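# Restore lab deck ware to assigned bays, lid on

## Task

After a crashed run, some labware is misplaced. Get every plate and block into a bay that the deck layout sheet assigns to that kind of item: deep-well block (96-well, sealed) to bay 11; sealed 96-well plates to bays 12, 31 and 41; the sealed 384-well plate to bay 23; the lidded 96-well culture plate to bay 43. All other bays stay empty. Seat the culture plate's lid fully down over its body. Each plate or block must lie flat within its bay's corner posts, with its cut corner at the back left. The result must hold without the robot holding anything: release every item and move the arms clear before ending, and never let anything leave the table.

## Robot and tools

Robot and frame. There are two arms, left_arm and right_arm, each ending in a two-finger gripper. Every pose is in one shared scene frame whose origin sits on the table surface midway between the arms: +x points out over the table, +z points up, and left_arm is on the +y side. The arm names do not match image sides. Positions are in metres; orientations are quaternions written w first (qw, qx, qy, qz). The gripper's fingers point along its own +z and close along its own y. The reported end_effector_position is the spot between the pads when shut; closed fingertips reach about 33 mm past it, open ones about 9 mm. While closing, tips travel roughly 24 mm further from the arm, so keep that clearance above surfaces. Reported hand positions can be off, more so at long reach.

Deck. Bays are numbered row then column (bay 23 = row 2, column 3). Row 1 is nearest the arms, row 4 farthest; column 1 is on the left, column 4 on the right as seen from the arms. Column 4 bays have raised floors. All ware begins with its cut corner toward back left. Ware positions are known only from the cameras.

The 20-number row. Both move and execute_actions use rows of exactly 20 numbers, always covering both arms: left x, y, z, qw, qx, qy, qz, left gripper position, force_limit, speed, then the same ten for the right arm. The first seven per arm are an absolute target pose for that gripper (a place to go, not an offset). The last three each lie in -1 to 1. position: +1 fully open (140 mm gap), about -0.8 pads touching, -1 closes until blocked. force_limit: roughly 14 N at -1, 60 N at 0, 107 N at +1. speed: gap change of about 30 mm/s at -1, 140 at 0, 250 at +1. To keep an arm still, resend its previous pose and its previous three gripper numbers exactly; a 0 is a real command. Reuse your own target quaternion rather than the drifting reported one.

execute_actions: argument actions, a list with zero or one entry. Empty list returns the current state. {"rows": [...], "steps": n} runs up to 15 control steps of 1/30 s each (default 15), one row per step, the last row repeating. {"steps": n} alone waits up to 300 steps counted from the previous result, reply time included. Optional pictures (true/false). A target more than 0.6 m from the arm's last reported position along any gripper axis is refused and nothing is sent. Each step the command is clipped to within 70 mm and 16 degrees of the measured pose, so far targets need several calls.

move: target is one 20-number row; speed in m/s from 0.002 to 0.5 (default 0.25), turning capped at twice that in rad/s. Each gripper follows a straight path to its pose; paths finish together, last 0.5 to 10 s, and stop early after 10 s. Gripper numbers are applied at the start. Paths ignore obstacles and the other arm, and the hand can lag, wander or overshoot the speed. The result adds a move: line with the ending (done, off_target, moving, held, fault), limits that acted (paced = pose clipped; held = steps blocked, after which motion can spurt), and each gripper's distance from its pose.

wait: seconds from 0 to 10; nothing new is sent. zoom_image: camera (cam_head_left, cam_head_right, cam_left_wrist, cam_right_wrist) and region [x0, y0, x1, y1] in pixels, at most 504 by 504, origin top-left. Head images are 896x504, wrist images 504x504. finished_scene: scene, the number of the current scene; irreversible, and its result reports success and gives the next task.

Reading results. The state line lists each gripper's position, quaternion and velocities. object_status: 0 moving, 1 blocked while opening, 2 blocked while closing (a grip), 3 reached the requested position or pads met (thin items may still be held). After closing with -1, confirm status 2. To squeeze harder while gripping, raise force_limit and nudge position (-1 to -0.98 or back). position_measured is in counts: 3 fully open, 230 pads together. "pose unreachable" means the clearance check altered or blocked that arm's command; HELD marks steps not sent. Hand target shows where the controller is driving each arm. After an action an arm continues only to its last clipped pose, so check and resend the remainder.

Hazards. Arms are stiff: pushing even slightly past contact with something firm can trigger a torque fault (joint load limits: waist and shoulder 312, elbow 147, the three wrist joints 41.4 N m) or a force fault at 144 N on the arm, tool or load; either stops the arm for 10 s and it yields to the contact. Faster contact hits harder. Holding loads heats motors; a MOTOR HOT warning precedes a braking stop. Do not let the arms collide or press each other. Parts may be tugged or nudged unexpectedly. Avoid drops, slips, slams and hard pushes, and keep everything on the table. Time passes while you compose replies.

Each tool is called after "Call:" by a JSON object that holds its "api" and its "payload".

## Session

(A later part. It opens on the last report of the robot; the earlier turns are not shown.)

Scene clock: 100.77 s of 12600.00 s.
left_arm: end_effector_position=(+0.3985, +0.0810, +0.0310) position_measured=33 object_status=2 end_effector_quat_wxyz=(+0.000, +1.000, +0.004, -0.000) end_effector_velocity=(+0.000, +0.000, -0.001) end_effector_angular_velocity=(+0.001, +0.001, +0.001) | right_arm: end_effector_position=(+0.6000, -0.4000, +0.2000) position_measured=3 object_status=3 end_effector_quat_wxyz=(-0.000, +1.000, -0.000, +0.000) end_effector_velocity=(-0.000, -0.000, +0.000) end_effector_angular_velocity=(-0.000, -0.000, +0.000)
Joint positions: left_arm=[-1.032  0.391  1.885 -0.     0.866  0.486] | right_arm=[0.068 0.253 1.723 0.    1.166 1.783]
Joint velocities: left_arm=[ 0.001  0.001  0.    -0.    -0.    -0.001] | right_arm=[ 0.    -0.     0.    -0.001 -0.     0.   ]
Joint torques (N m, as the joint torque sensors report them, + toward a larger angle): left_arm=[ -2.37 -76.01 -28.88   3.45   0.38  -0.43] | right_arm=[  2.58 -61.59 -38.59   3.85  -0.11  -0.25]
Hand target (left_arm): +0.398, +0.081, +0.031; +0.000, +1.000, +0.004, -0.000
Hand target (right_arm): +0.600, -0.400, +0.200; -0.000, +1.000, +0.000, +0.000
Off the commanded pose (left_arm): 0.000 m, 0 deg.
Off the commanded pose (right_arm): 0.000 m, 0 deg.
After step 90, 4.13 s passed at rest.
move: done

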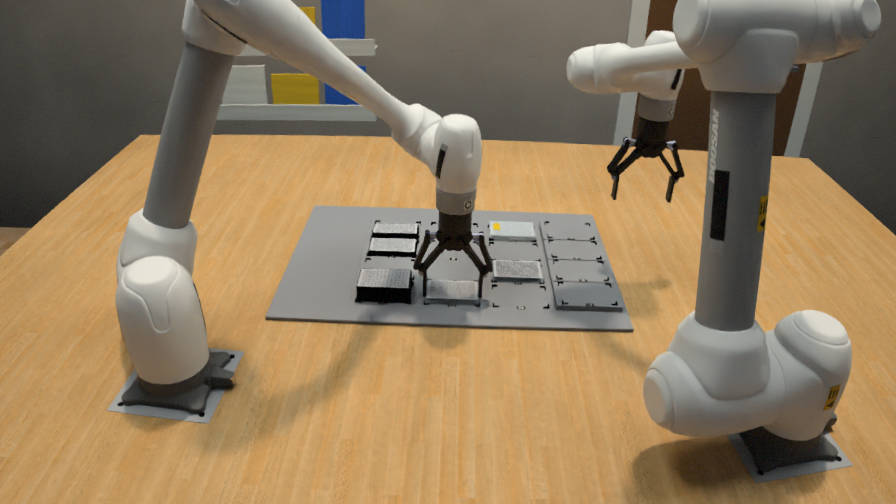

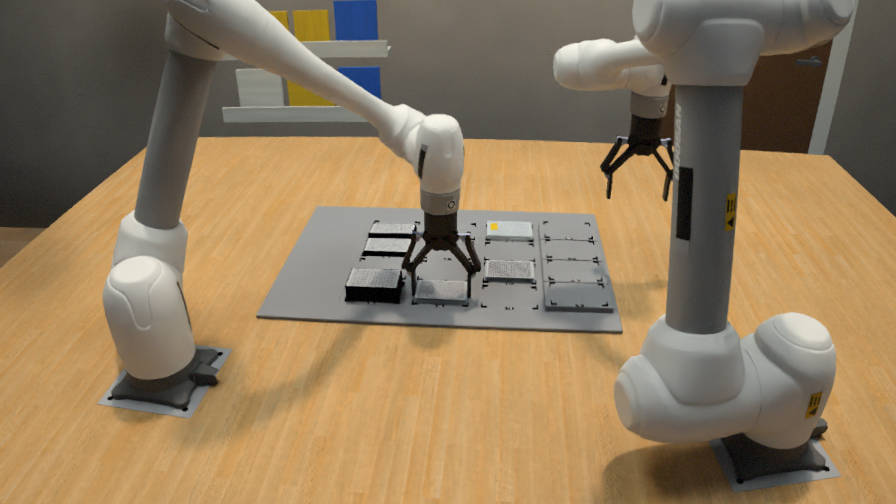

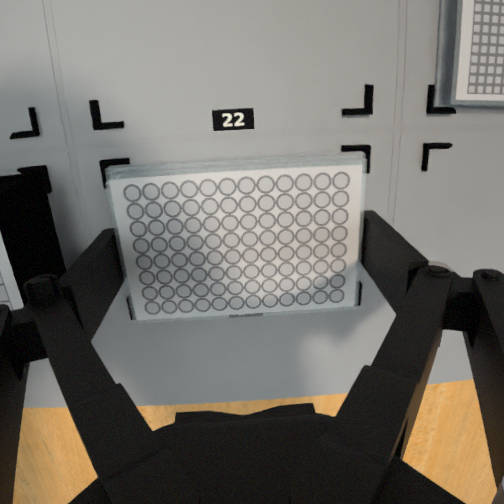

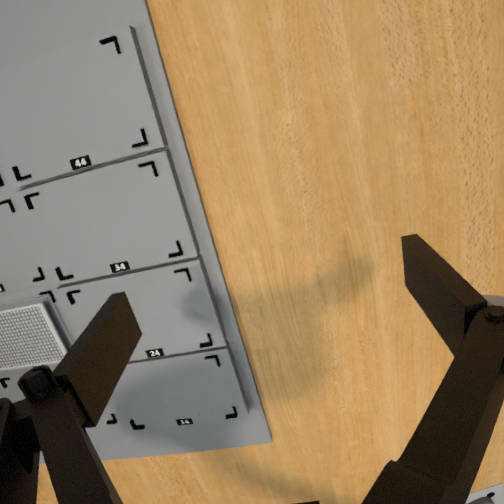

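Call:
{"api": "move", "payload": {"target": [0.3983,0.081,0.028,0,1,0.004,0,-0.98,-0.4,-1,0.6,-0.4,0.2,0,1,0,0,1,-0.9,0], "speed": 0.005}}

Call:
{"api": "execute_actions", "payload": {"actions": [{"rows":[[0.3983,0.081,0.028,0,1,0.004,0,0.9,-0.4,-0.5,0.6,-0.4,0.2,0,1,0,0,1,-0.9,0]],"steps":10}], "pictures": false}}

Call:
{"api": "move", "payload": {"target": [0.3983,0.081,0.085,0,1,0.004,0,0.9,-0.4,-0.5,0.6,-0.4,0.2,0,1,0,0,1,-0.9,0], "speed": 0.1}}

Call:
{"api": "move", "payload": {"target": [0.69,0.243,0.07,0,1,0.004,0,1,-0.4,-0.5,0.6,-0.4,0.2,0,1,0,0,1,-0.9,0]}}

Call:
{"api": "zoom_image", "payload": {"camera": "cam_head_left", "region": [350,200,510,320]}}

Scene clock: 114.67 s of 12600.00 s.
left_arm: end_effector_position=(+0.3983, +0.0810, +0.0280) position_measured=33 object_status=2 end_effector_quat_wxyz=(+0.000, +1.000, +0.004, +0.000) end_effector_velocity=(-0.001, -0.001, -0.001) end_effector_angular_velocity=(-0.000, +0.001, +0.001) | right_arm: end_effector_position=(+0.6000, -0.4000, +0.2000) position_measured=3 object_status=3 end_effector_quat_wxyz=(-0.000, +1.000, -0.000, +0.000) end_effector_velocity=(+0.000, +0.000, +0.001) end_effector_angular_velocity=(+0.001, -0.001, +0.000)
Joint positions: left_arm=[-1.032  0.394  1.887  0.     0.861  0.485] | right_arm=[0.068 0.253 1.723 0.    1.166 1.783]
Joint velocities: left_arm=[-0.001  0.001  0.    -0.001 -0.001 -0.   ] | right_arm=[ 0. -0. -0.  0.  0. -0.]
Joint torques (N m, as the joint torque sensors report them, + toward a larger angle): left_arm=[ -3.3  -43.35 -12.06   2.61  -1.22  -0.36] | right_arm=[  2.96 -62.98 -38.99   4.15  -0.17  -0.26]
Hand target (left_arm): +0.398, +0.081, +0.028; +0.000, +1.000, +0.004, -0.000
Hand target (right_arm): +0.600, -0.400, +0.200; -0.000, +1.000, +0.000, +0.000
Off the commanded pose (left_arm): 0.000 m, 0 deg.
Off the commanded pose (right_arm): 0.000 m, 0 deg.
After step 90, 10.07 s passed at rest.
move: done

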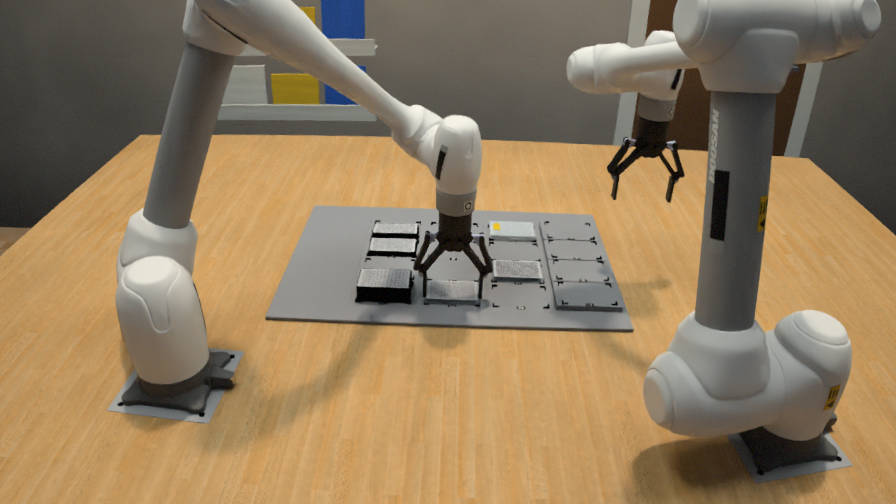

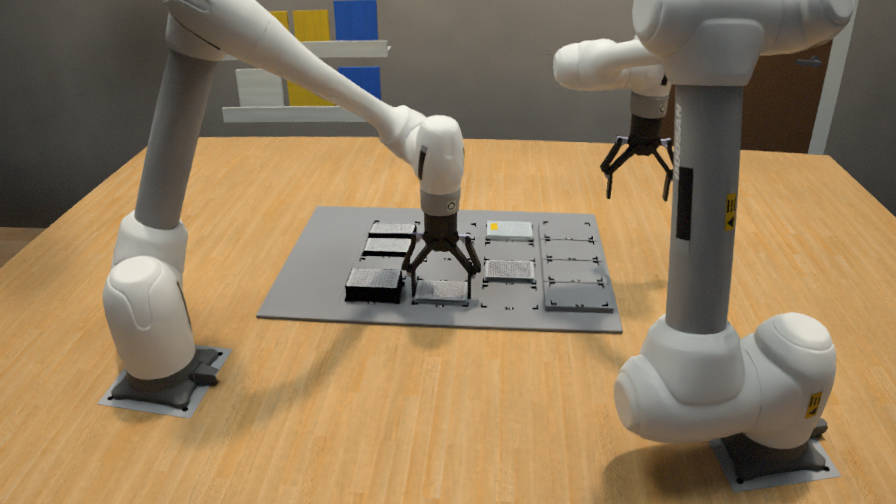

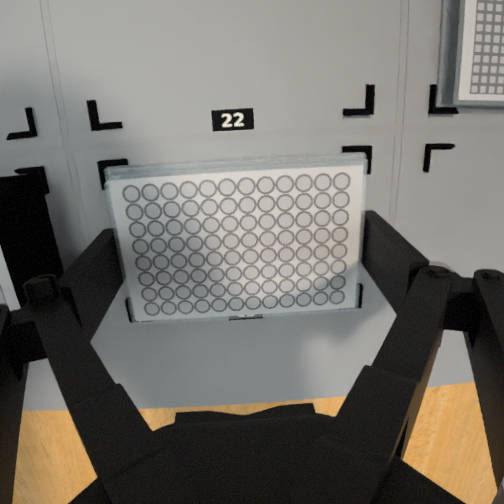

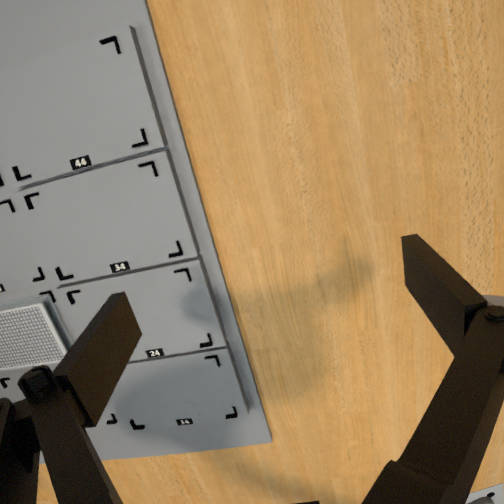

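Scene clock: 115.00 s of 12600.00 s.
left_arm: end_effector_position=(+0.3983, +0.0810, +0.0279) position_measured=16 object_status=0 end_effector_quat_wxyz=(-0.000, +1.000, +0.004, -0.000) end_effector_velocity=(-0.000, -0.001, +0.001) end_effector_angular_velocity=(-0.001, -0.000, +0.000) | right_arm: end_effector_position=(+0.6000, -0.4000, +0.2000) position_measured=3 object_status=3 end_effector_quat_wxyz=(-0.000, +1.000, -0.000, +0.000) end_effector_velocity=(+0.000, -0.000, -0.000) end_effector_angular_velocity=(-0.001, +0.000, +0.001)
Joint positions: left_arm=[-1.032  0.394  1.887  0.     0.861  0.485] | right_arm=[0.068 0.253 1.723 0.    1.166 1.783]
Joint velocities: left_arm=[-0.    -0.001 -0.001 -0.001  0.001 -0.   ] | right_arm=[ 0.     0.    -0.    -0.001  0.     0.   ]
Joint torques (N m, as the joint torque sensors report them, + toward a larger angle): left_arm=[ -0.62 -76.54 -28.27   3.62   0.33  -0.3 ] | right_arm=[ -0.56 -61.76 -38.49   4.    -0.01  -0.29]
Hand target (left_arm): +0.398, +0.081, +0.028; +0.000, +1.000, +0.004, +0.000
Hand target (right_arm): +0.600, -0.400, +0.200; -0.000, +1.000, +0.000, +0.000
Off the commanded pose (left_arm): 0.000 m, 0 deg.
Off the commanded pose (right_arm): 0.000 m, 0 deg.
Steps of this call (steps 1 to 10: all 10 steps of this action). Readings (end_effector_position | what the end effector reports):
1: left_arm (+0.3983, +0.0810, +0.0280) | right_arm (+0.6000, -0.4000, +0.2000) | left_arm position_measured=33 object_status=0 | right_arm position_measured=3 object_status=3
2: left_arm (+0.3983, +0.0811, +0.0278) | right_arm (+0.6000, -0.4000, +0.2000) | left_arm position_measured=33 object_status=0 | right_arm position_measured=3 object_status=3
4: left_arm (+0.3981, +0.0813, +0.0275) | right_arm (+0.6000, -0.4000, +0.2000) | left_arm position_measured=21 object_status=0 | right_arm position_measured=3 object_status=3
8: left_arm (+0.3983, +0.0810, +0.0278) | right_arm (+0.6000, -0.4000, +0.2000) | left_arm position_measured=16 object_status=0 | right_arm position_measured=3 object_status=3
10: the state above

Scene clock: 116.17 s of 12600.00 s.
left_arm: end_effector_position=(+0.3983, +0.0811, +0.0849) position_measured=16 object_status=3 end_effector_quat_wxyz=(-0.000, +1.000, +0.004, +0.000) end_effector_velocity=(+0.000, -0.000, +0.001) end_effector_angular_velocity=(+0.000, -0.002, -0.003) | right_arm: end_effector_position=(+0.6000, -0.4000, +0.2000) position_measured=3 object_status=3 end_effector_quat_wxyz=(-0.000, +1.000, -0.000, +0.000) end_effector_velocity=(+0.001, +0.000, +0.001) end_effector_angular_velocity=(+0.002, -0.002, -0.001)
Joint positions: left_arm=[-1.032  0.335  1.847  0.     0.96   0.485] | right_arm=[0.068 0.253 1.723 0.    1.166 1.783]
Joint velocities: left_arm=[-0.001 -0.001 -0.001  0.003  0.002 -0.   ] | right_arm=[-0.001 -0.001 -0.001  0.001 -0.    -0.   ]
Joint torques (N m, as the joint torque sensors report them, + toward a larger angle): left_arm=[ -0.93 -72.33 -30.74   3.81   0.24  -0.32] | right_arm=[  2.73 -67.29 -38.74   3.91  -0.17  -0.48]
Hand target (left_arm): +0.398, +0.081, +0.085; -0.000, +1.000, +0.004, +0.000
Hand target (right_arm): +0.600, -0.400, +0.200; -0.000, +1.000, +0.000, +0.000
Off the commanded pose (left_arm): 0.000 m, 0 deg.
Off the commanded pose (right_arm): 0.000 m, 0 deg.
move: done

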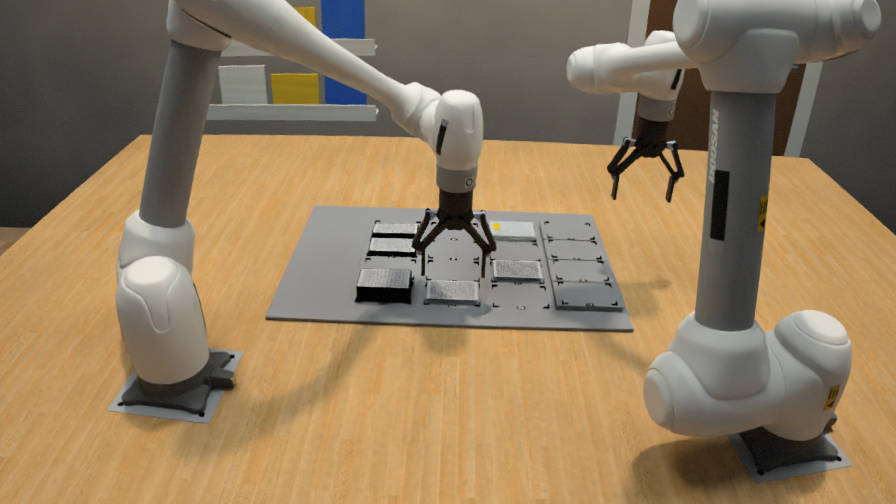

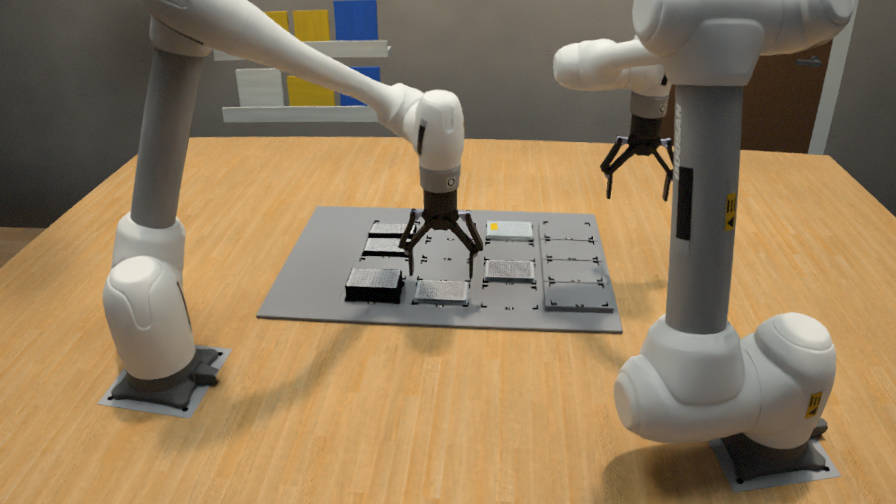

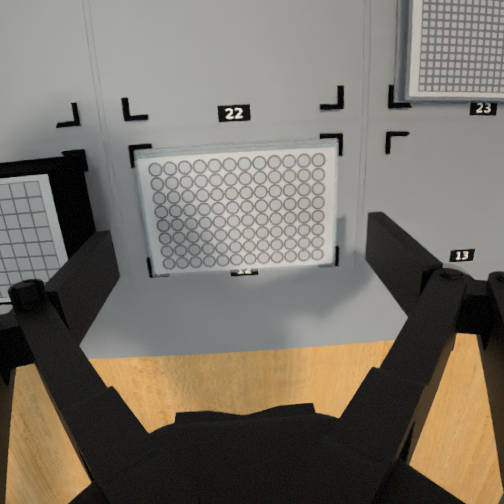

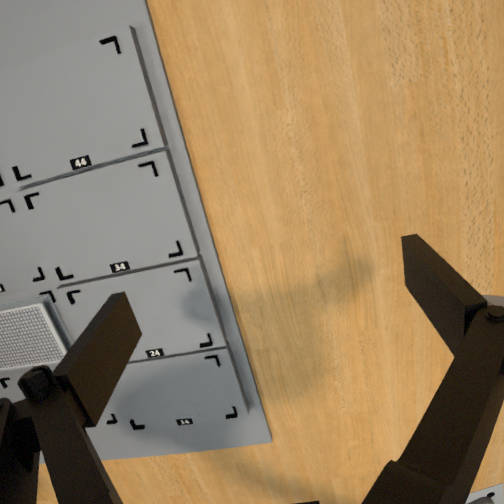

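Scene clock: 117.97 s of 12600.00 s.
left_arm: end_effector_position=(+0.6901, +0.2432, +0.0701) position_measured=3 object_status=3 end_effector_quat_wxyz=(-0.001, +1.000, +0.004, +0.000) end_effector_velocity=(+0.001, +0.000, +0.000) end_effector_angular_velocity=(-0.001, +0.001, +0.002) | right_arm: end_effector_position=(+0.6000, -0.4000, +0.2000) position_measured=3 object_status=3 end_effector_quat_wxyz=(-0.000, +1.000, -0.000, +0.000) end_effector_velocity=(-0.000, -0.001, +0.001) end_effector_angular_velocity=(+0.000, -0.001, -0.001)
Joint positions: left_arm=[-0.567  0.473  1.669  0.002  1.001  0.949] | right_arm=[0.068 0.253 1.723 0.    1.166 1.783]
Joint velocities: left_arm=[ 0.002  0.001 -0.002 -0.002  0.001  0.001] | right_arm=[-0.001 -0.002  0.001 -0.     0.     0.   ]
Joint torques (N m, as the joint torque sensors report them, + toward a larger angle): left_arm=[ -2.38 -88.16 -31.47   3.79   0.12  -0.54] | right_arm=[  0.2  -61.15 -38.62   4.12   0.12  -0.9 ]
Hand target (left_arm): +0.690, +0.243, +0.070; -0.001, +1.000, +0.004, +0.000
Hand target (right_arm): +0.600, -0.400, +0.200; -0.000, +1.000, +0.000, +0.000
Off the commanded pose (left_arm): 0.000 m, 0 deg.
Off the commanded pose (right_arm): 0.000 m, 0 deg.
move: done

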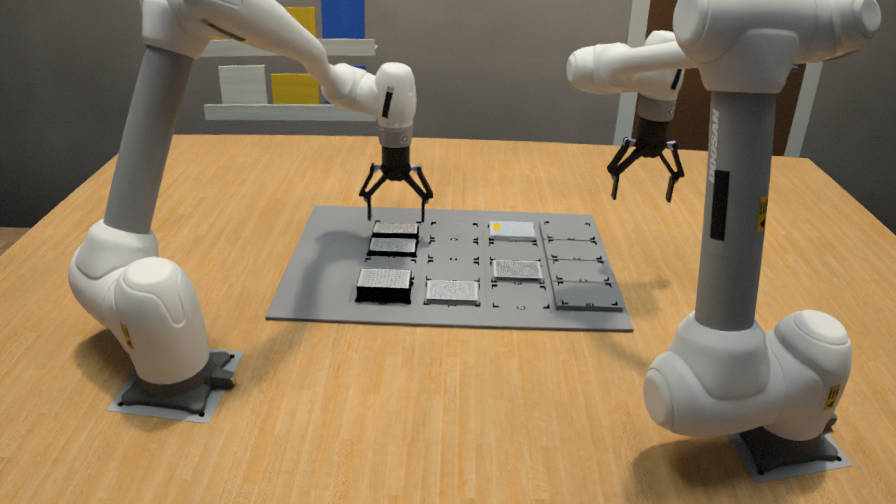

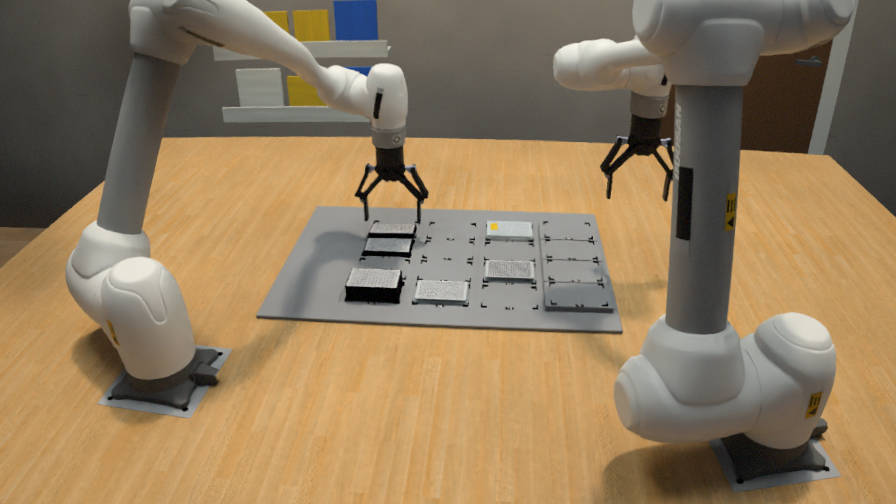

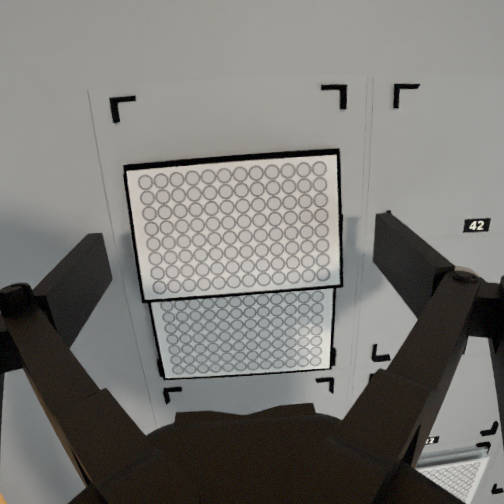

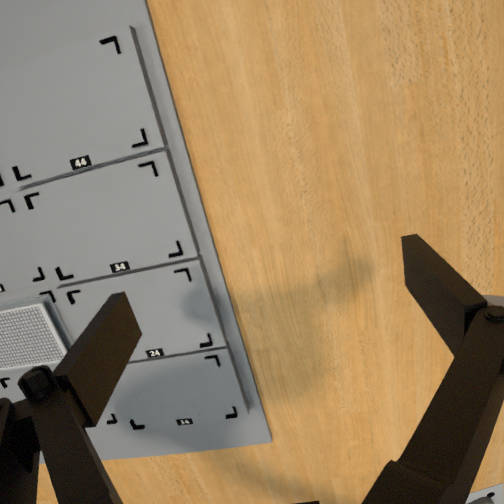

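Region (350, 200, 510, 320) of cam_head_left's 896x504 image, scaled by 3.150, with more detail than that image has; it fills the top 378 rows of this view, and the rest is white.

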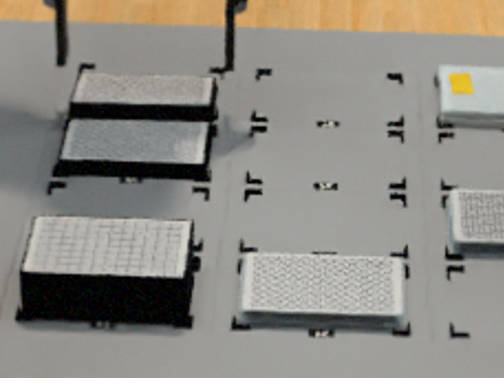

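Call:
{"api": "move", "payload": {"target": [0.69,0.2435,0.039,0,0.9953,0.012,-0.096,1,-0.4,-0.5,0.6,-0.4,0.2,0,1,0,0,1,-0.9,0], "speed": 0.07}}

Call:
{"api": "move", "payload": {"target": [0.69,0.2435,0.039,0,0.9953,0.012,-0.096,0.6,-0.5,-1,0.6,-0.4,0.2,0,1,0,0,1,-0.9,0]}}

Scene clock: 127.17 s of 12600.00 s.
left_arm: end_effector_position=(+0.6900, +0.2436, +0.0389) position_measured=3 object_status=3 end_effector_quat_wxyz=(-0.000, +0.995, +0.012, -0.096) end_effector_velocity=(+0.000, +0.000, -0.001) end_effector_angular_velocity=(+0.000, +0.005, +0.000) | right_arm: end_effector_position=(+0.6000, -0.4000, +0.2000) position_measured=3 object_status=3 end_effector_quat_wxyz=(-0.000, +1.000, -0.000, +0.000) end_effector_velocity=(-0.000, +0.000, +0.000) end_effector_angular_velocity=(+0.000, -0.000, +0.000)
Joint positions: left_arm=[-0.52   0.578  1.573 -0.114  1.154  1.035] | right_arm=[0.068 0.253 1.723 0.    1.166 1.783]
Joint velocities: left_arm=[ 0.001  0.003 -0.003 -0.002  0.004  0.002] | right_arm=[ 0. -0. -0.  0. -0. -0.]
Joint torques (N m, as the joint torque sensors report them, + toward a larger angle): left_arm=[ -0.83 -95.64 -31.26   3.34   0.93  -0.47] | right_arm=[  0.7  -65.64 -38.93   4.13  -0.24  -0.41]
Hand target (left_arm): +0.690, +0.244, +0.039; -0.000, +0.995, +0.012, -0.096
Hand target (right_arm): +0.600, -0.400, +0.200; -0.000, +1.000, +0.000, +0.000
Off the commanded pose (left_arm): 0.000 m, 0 deg.
Off the commanded pose (right_arm): 0.000 m, 0 deg.
After step 90, 4.53 s passed at rest.
move: done

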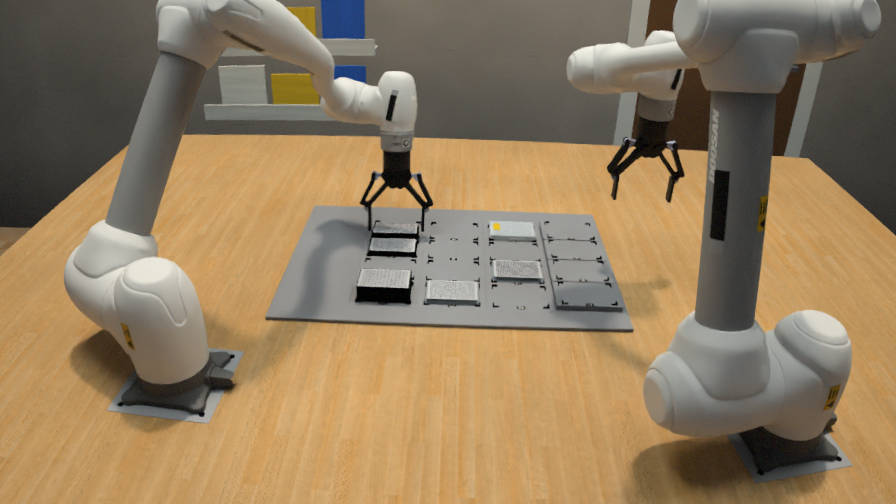

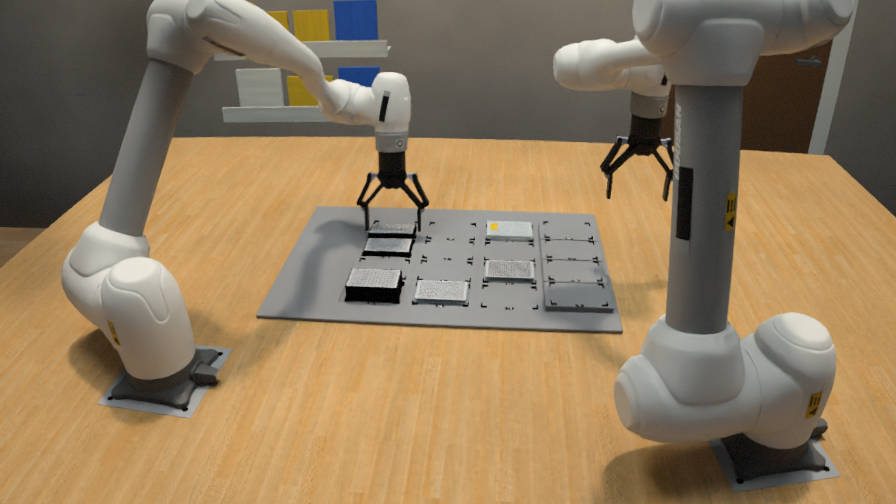

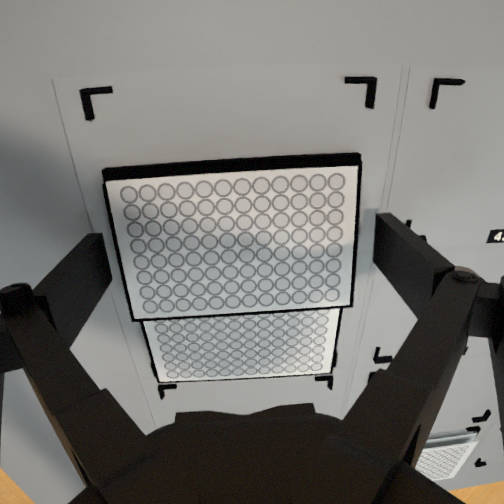

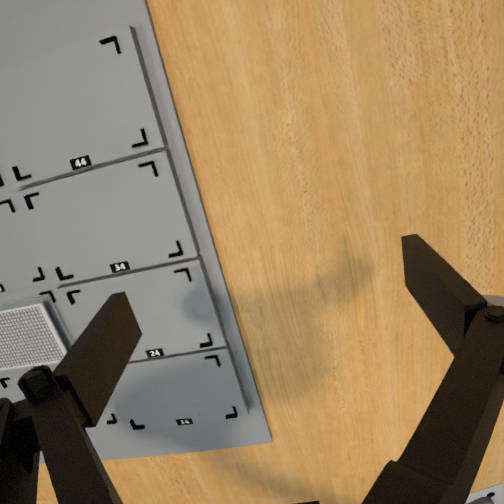

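Scene clock: 128.03 s of 12600.00 s.
left_arm: end_effector_position=(+0.6901, +0.2435, +0.0391) position_measured=34 object_status=2 end_effector_quat_wxyz=(+0.000, +0.995, +0.012, -0.096) end_effector_velocity=(+0.001, -0.001, -0.000) end_effector_angular_velocity=(-0.002, -0.002, -0.001) | right_arm: end_effector_position=(+0.6000, -0.4000, +0.2000) position_measured=3 object_status=3 end_effector_quat_wxyz=(-0.000, +1.000, -0.000, +0.000) end_effector_velocity=(-0.000, +0.000, +0.000) end_effector_angular_velocity=(-0.000, -0.000, +0.001)
Joint positions: left_arm=[-0.52   0.578  1.573 -0.114  1.155  1.035] | right_arm=[0.068 0.253 1.723 0.    1.166 1.783]
Joint velocities: left_arm=[-0.001  0.    -0.001 -0.    -0.002 -0.   ] | right_arm=[ 0. -0. -0. -0. -0.  0.]
Joint torques (N m, as the joint torque sensors report them, + toward a larger angle): left_arm=[ -8.   -75.44 -22.93   0.12  -2.56  -0.34] | right_arm=[  3.12 -61.08 -38.73   4.87  -0.91  -0.16]
Hand target (left_arm): +0.690, +0.244, +0.039; -0.000, +0.995, +0.012, -0.096
Hand target (right_arm): +0.600, -0.400, +0.200; -0.000, +1.000, +0.000, +0.000
Off the commanded pose (left_arm): 0.000 m, 0 deg.
Off the commanded pose (right_arm): 0.000 m, 0 deg.
move: done

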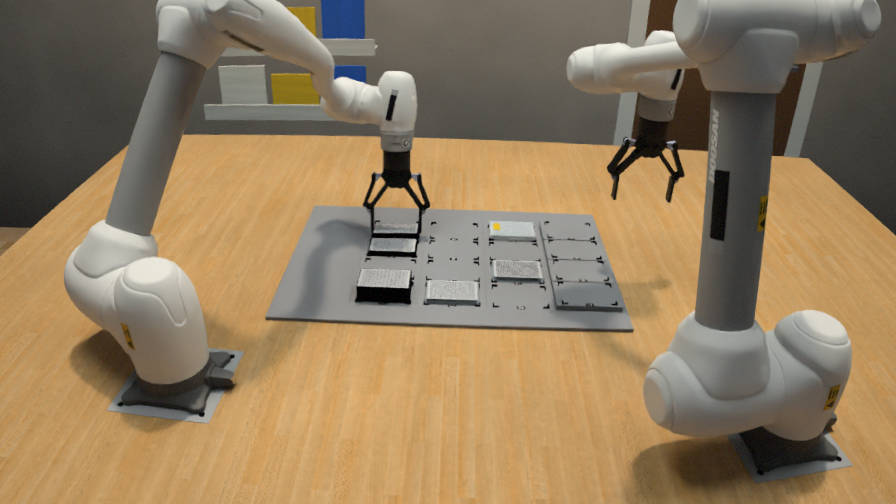

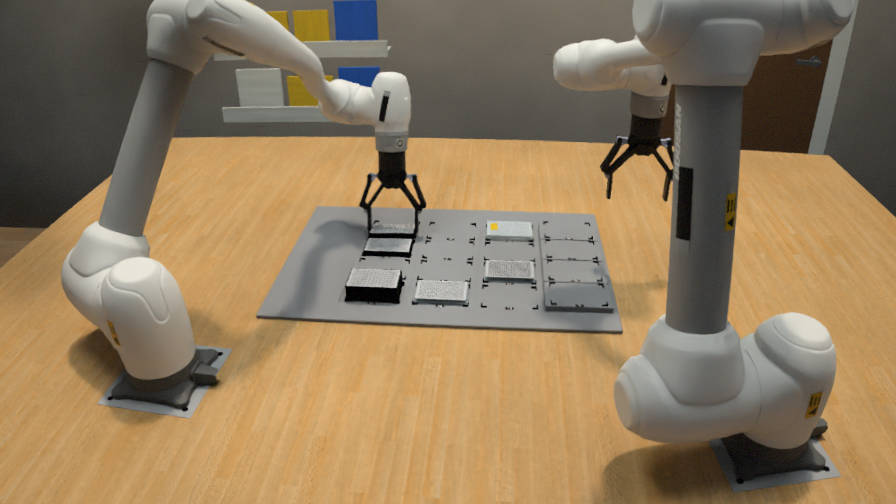

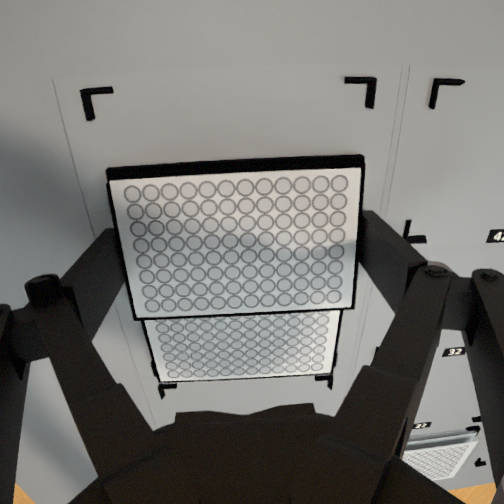

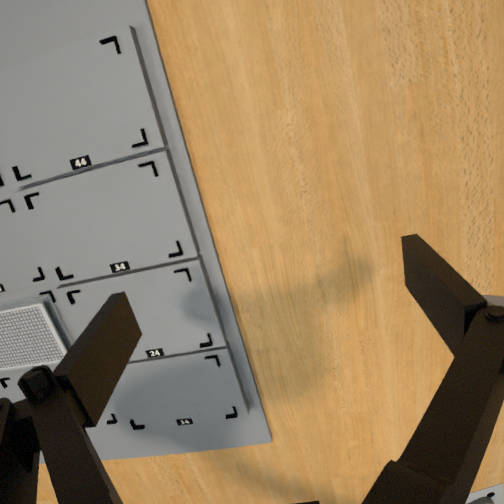

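Call:
{"api": "move", "payload": {"target": [0.712,0.243,0.046,0,0.998,0.008,-0.06,0.58,-0.4,-1,0.6,-0.4,0.2,0,1,0,0,1,-0.9,0], "speed": 0.04}}

Call:
{"api": "move", "payload": {"target": [0.722,0.243,0.036,0,1,0,0,0.58,-0.4,-1,0.6,-0.4,0.2,0,1,0,0,1,-0.9,0], "speed": 0.06}}

Call:
{"api": "zoom_image", "payload": {"camera": "cam_left_wrist", "region": [80,80,400,340]}}

Scene clock: 134.27 s of 12600.00 s.
left_arm: end_effector_position=(+0.7119, +0.2430, +0.0461) position_measured=36 object_status=2 end_effector_quat_wxyz=(+0.000, +0.998, +0.008, -0.060) end_effector_velocity=(+0.002, -0.001, +0.001) end_effector_angular_velocity=(-0.002, -0.005, +0.000) | right_arm: end_effector_position=(+0.6000, -0.4000, +0.2000) position_measured=3 object_status=3 end_effector_quat_wxyz=(-0.000, +1.000, -0.000, +0.000) end_effector_velocity=(-0.001, +0.000, +0.000) end_effector_angular_velocity=(+0.000, +0.000, +0.000)
Joint positions: left_arm=[-0.523  0.567  1.568 -0.073  1.108  1.022] | right_arm=[0.068 0.253 1.723 0.    1.166 1.783]
Joint velocities: left_arm=[-0.    -0.    -0.001  0.001 -0.004 -0.   ] | right_arm=[ 0.001 -0.001  0.001  0.     0.     0.   ]
Joint torques (N m, as the joint torque sensors report them, + toward a larger angle): left_arm=[ -1.42 -94.22 -31.33   3.57   0.87  -0.47] | right_arm=[  1.67 -63.63 -36.97   4.1   -0.61   0.04]
Hand target (left_arm): +0.712, +0.243, +0.046; +0.000, +0.998, +0.008, -0.060
Hand target (right_arm): +0.600, -0.400, +0.200; -0.000, +1.000, +0.000, +0.000
Off the commanded pose (left_arm): 0.000 m, 0 deg.
Off the commanded pose (right_arm): 0.000 m, 0 deg.
After step 90, 2.07 s passed at rest.
move: done

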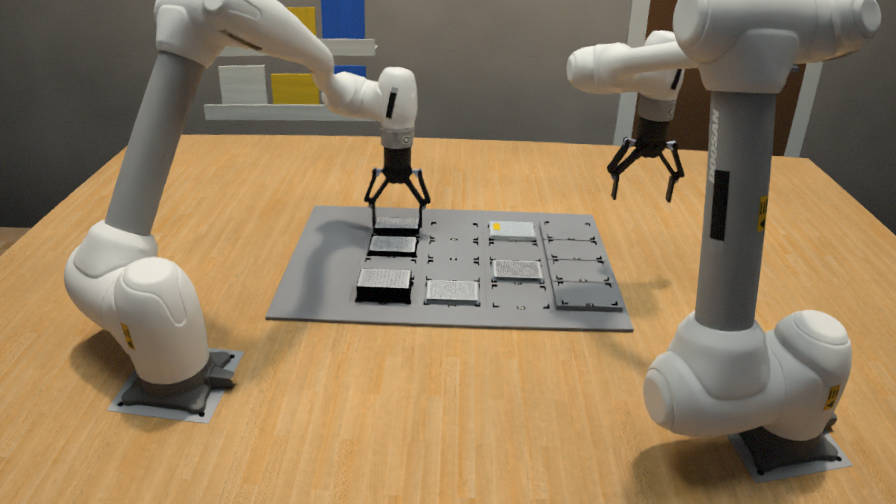

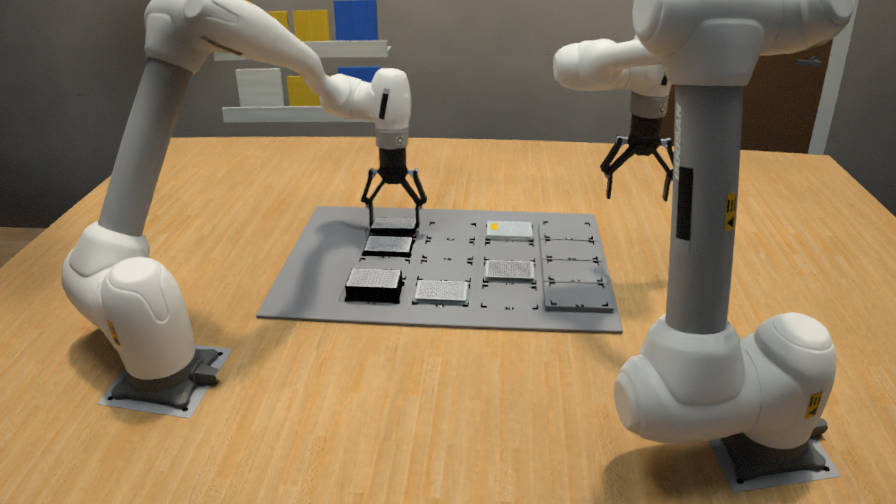

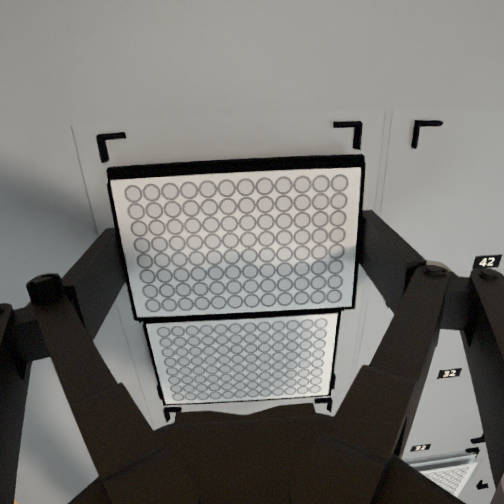

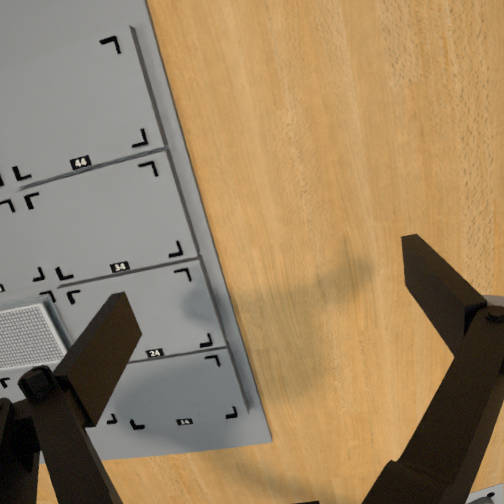

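Scene clock: 135.53 s of 12600.00 s.
left_arm: end_effector_position=(+0.7220, +0.2429, +0.0361) position_measured=36 object_status=2 end_effector_quat_wxyz=(+0.000, +1.000, -0.000, -0.000) end_effector_velocity=(-0.000, +0.000, -0.001) end_effector_angular_velocity=(+0.001, -0.006, -0.002) | right_arm: end_effector_position=(+0.6000, -0.4000, +0.2000) position_measured=3 object_status=3 end_effector_quat_wxyz=(-0.000, +1.000, -0.000, +0.000) end_effector_velocity=(+0.000, +0.000, -0.000) end_effector_angular_velocity=(+0.001, +0.000, -0.001)
Joint positions: left_arm=[-0.543  0.54   1.631 -0.     0.971  0.982] | right_arm=[0.068 0.253 1.723 0.    1.166 1.783]
Joint velocities: left_arm=[-0.002 -0.002  0.005  0.005 -0.007 -0.003] | right_arm=[-0.     0.    -0.     0.001  0.    -0.   ]
Joint torques (N m, as the joint torque sensors report them, + toward a larger angle): left_arm=[ -1.4  -91.89 -31.33   3.74   0.51  -0.29] | right_arm=[  1.01 -64.06 -39.4    4.04  -0.13  -0.01]
Hand target (left_arm): +0.722, +0.243, +0.036; +0.000, +1.000, -0.000, -0.000
Hand target (right_arm): +0.600, -0.400, +0.200; -0.000, +1.000, +0.000, +0.000
Off the commanded pose (left_arm): 0.000 m, 0 deg.
Off the commanded pose (right_arm): 0.000 m, 0 deg.
move: done

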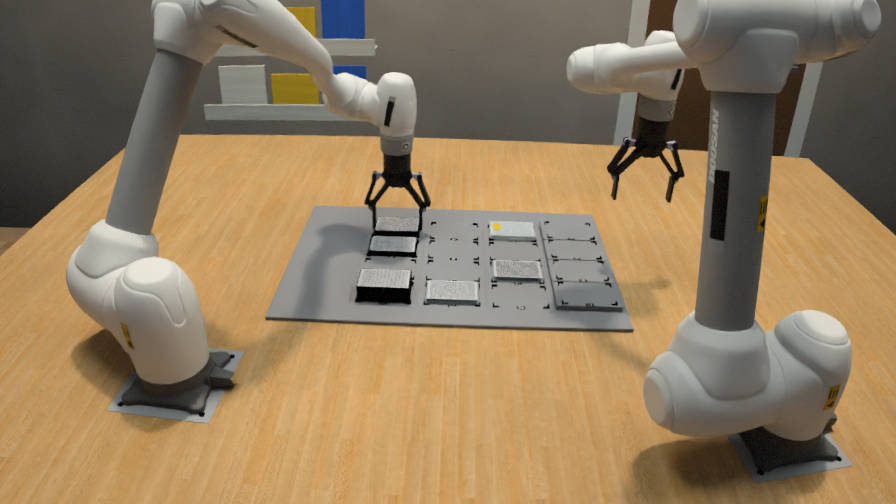

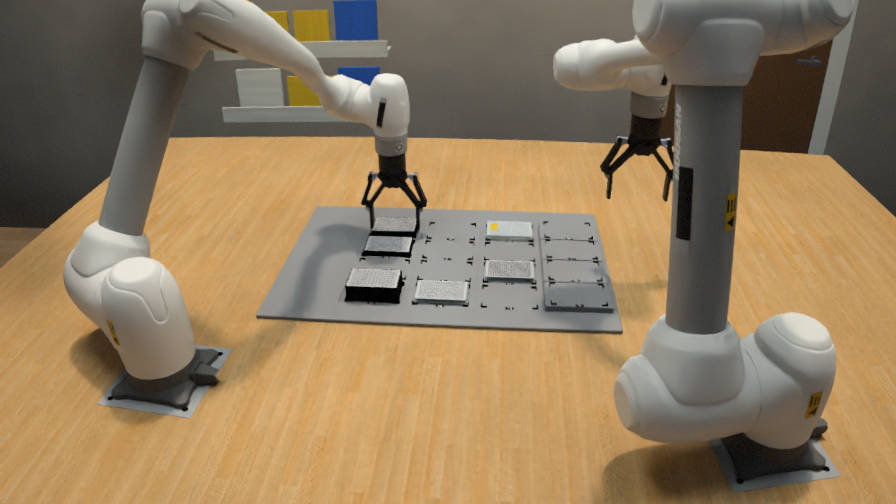

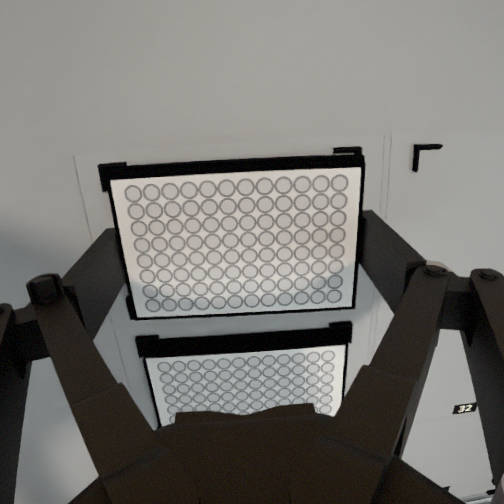

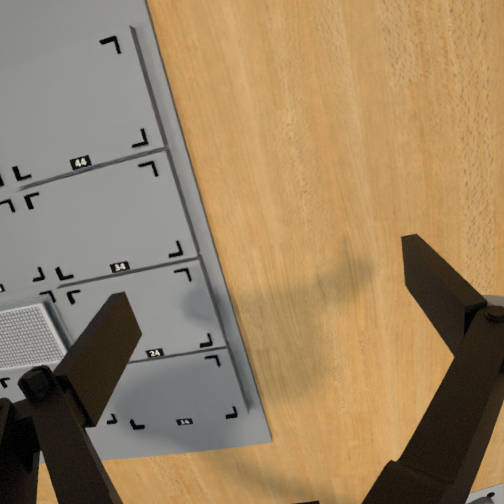

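Region (80, 80, 400, 340) of cam_left_wrist's 504x504 image, scaled by 1.575, with more detail than that image has; it fills the top 410 rows of this view, and the rest is white.

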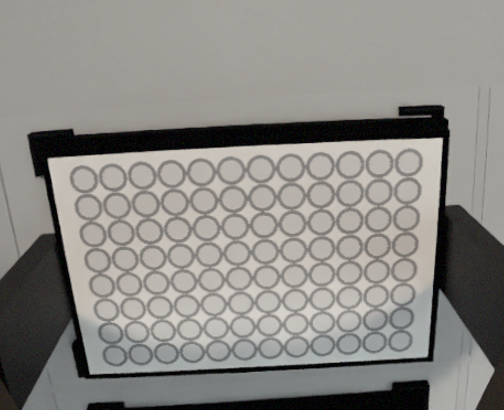

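Call:
{"api": "move", "payload": {"target": [0.7208,0.2455,0.034,0,1,0.008,0,0.58,-0.4,-1,0.6,-0.4,0.2,0,1,0,0,1,-0.9,0], "speed": 0.01}}

Call:
{"api": "zoom_image", "payload": {"camera": "cam_left_wrist", "region": [80,80,400,340]}}

Scene clock: 139.57 s of 12600.00 s.
left_arm: end_effector_position=(+0.7208, +0.2455, +0.0340) position_measured=36 object_status=2 end_effector_quat_wxyz=(+0.000, +1.000, +0.008, +0.000) end_effector_velocity=(-0.000, +0.000, -0.000) end_effector_angular_velocity=(+0.001, -0.001, +0.001) | right_arm: end_effector_position=(+0.6000, -0.4000, +0.2000) position_measured=3 object_status=3 end_effector_quat_wxyz=(-0.000, +1.000, -0.000, +0.000) end_effector_velocity=(-0.000, +0.000, +0.001) end_effector_angular_velocity=(-0.000, -0.001, +0.001)
Joint positions: left_arm=[-0.542  0.538  1.638  0.     0.965  0.968] | right_arm=[0.068 0.253 1.723 0.    1.166 1.783]
Joint velocities: left_arm=[-0.    -0.     0.001  0.002 -0.001 -0.002] | right_arm=[ 0.001 -0.001 -0.    -0.001 -0.     0.   ]
Joint torques (N m, as the joint torque sensors report them, + toward a larger angle): left_arm=[ -1.37 -91.26 -28.15   3.66   1.04  -0.44] | right_arm=[  1.86 -63.54 -38.13   4.06  -0.68  -0.07]
Hand target (left_arm): +0.721, +0.245, +0.034; -0.000, +1.000, +0.008, -0.000
Hand target (right_arm): +0.600, -0.400, +0.200; -0.000, +1.000, +0.000, +0.000
Off the commanded pose (left_arm): 0.000 m, 0 deg.
Off the commanded pose (right_arm): 0.000 m, 0 deg.
move: done

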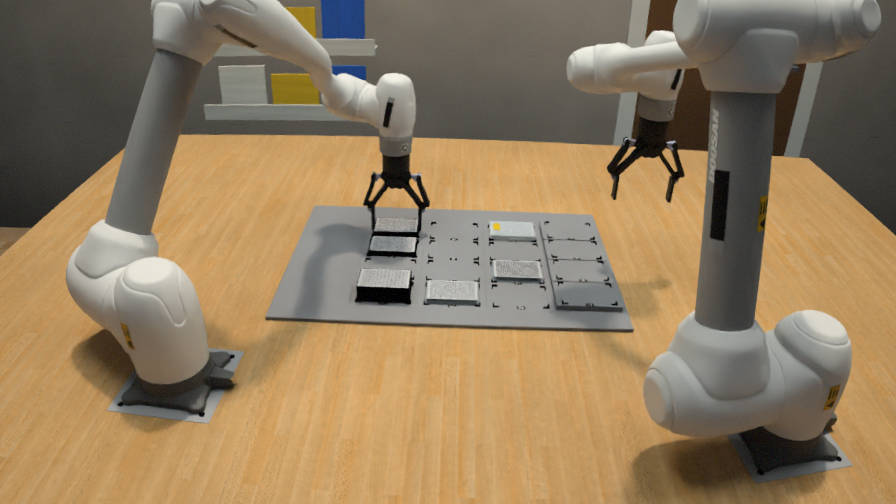

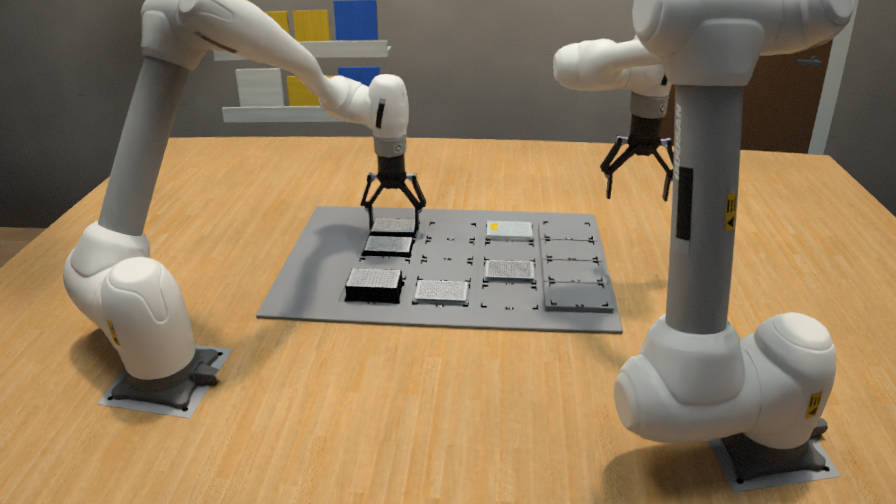

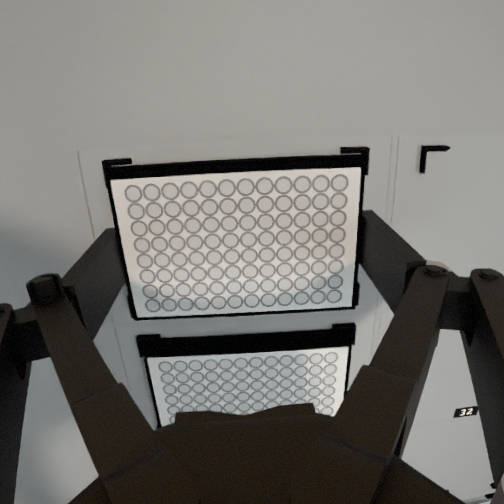

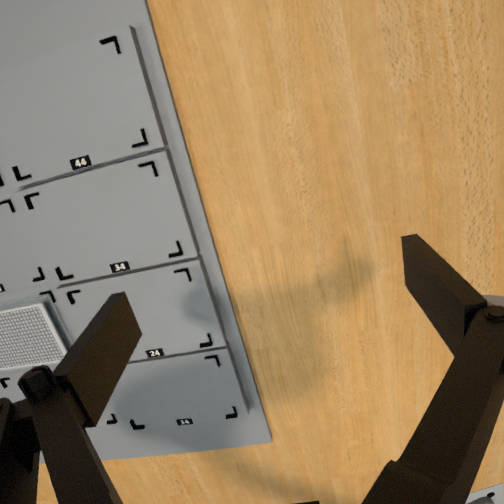

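Region (80, 80, 400, 340) of cam_left_wrist's 504x504 image, scaled by 1.575, with more detail than that image has; it fills the top 410 rows of this view, and the rest is white.

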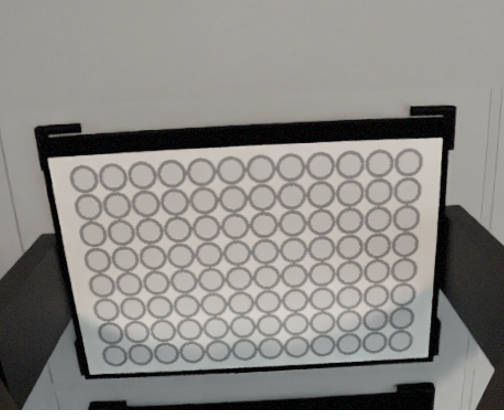

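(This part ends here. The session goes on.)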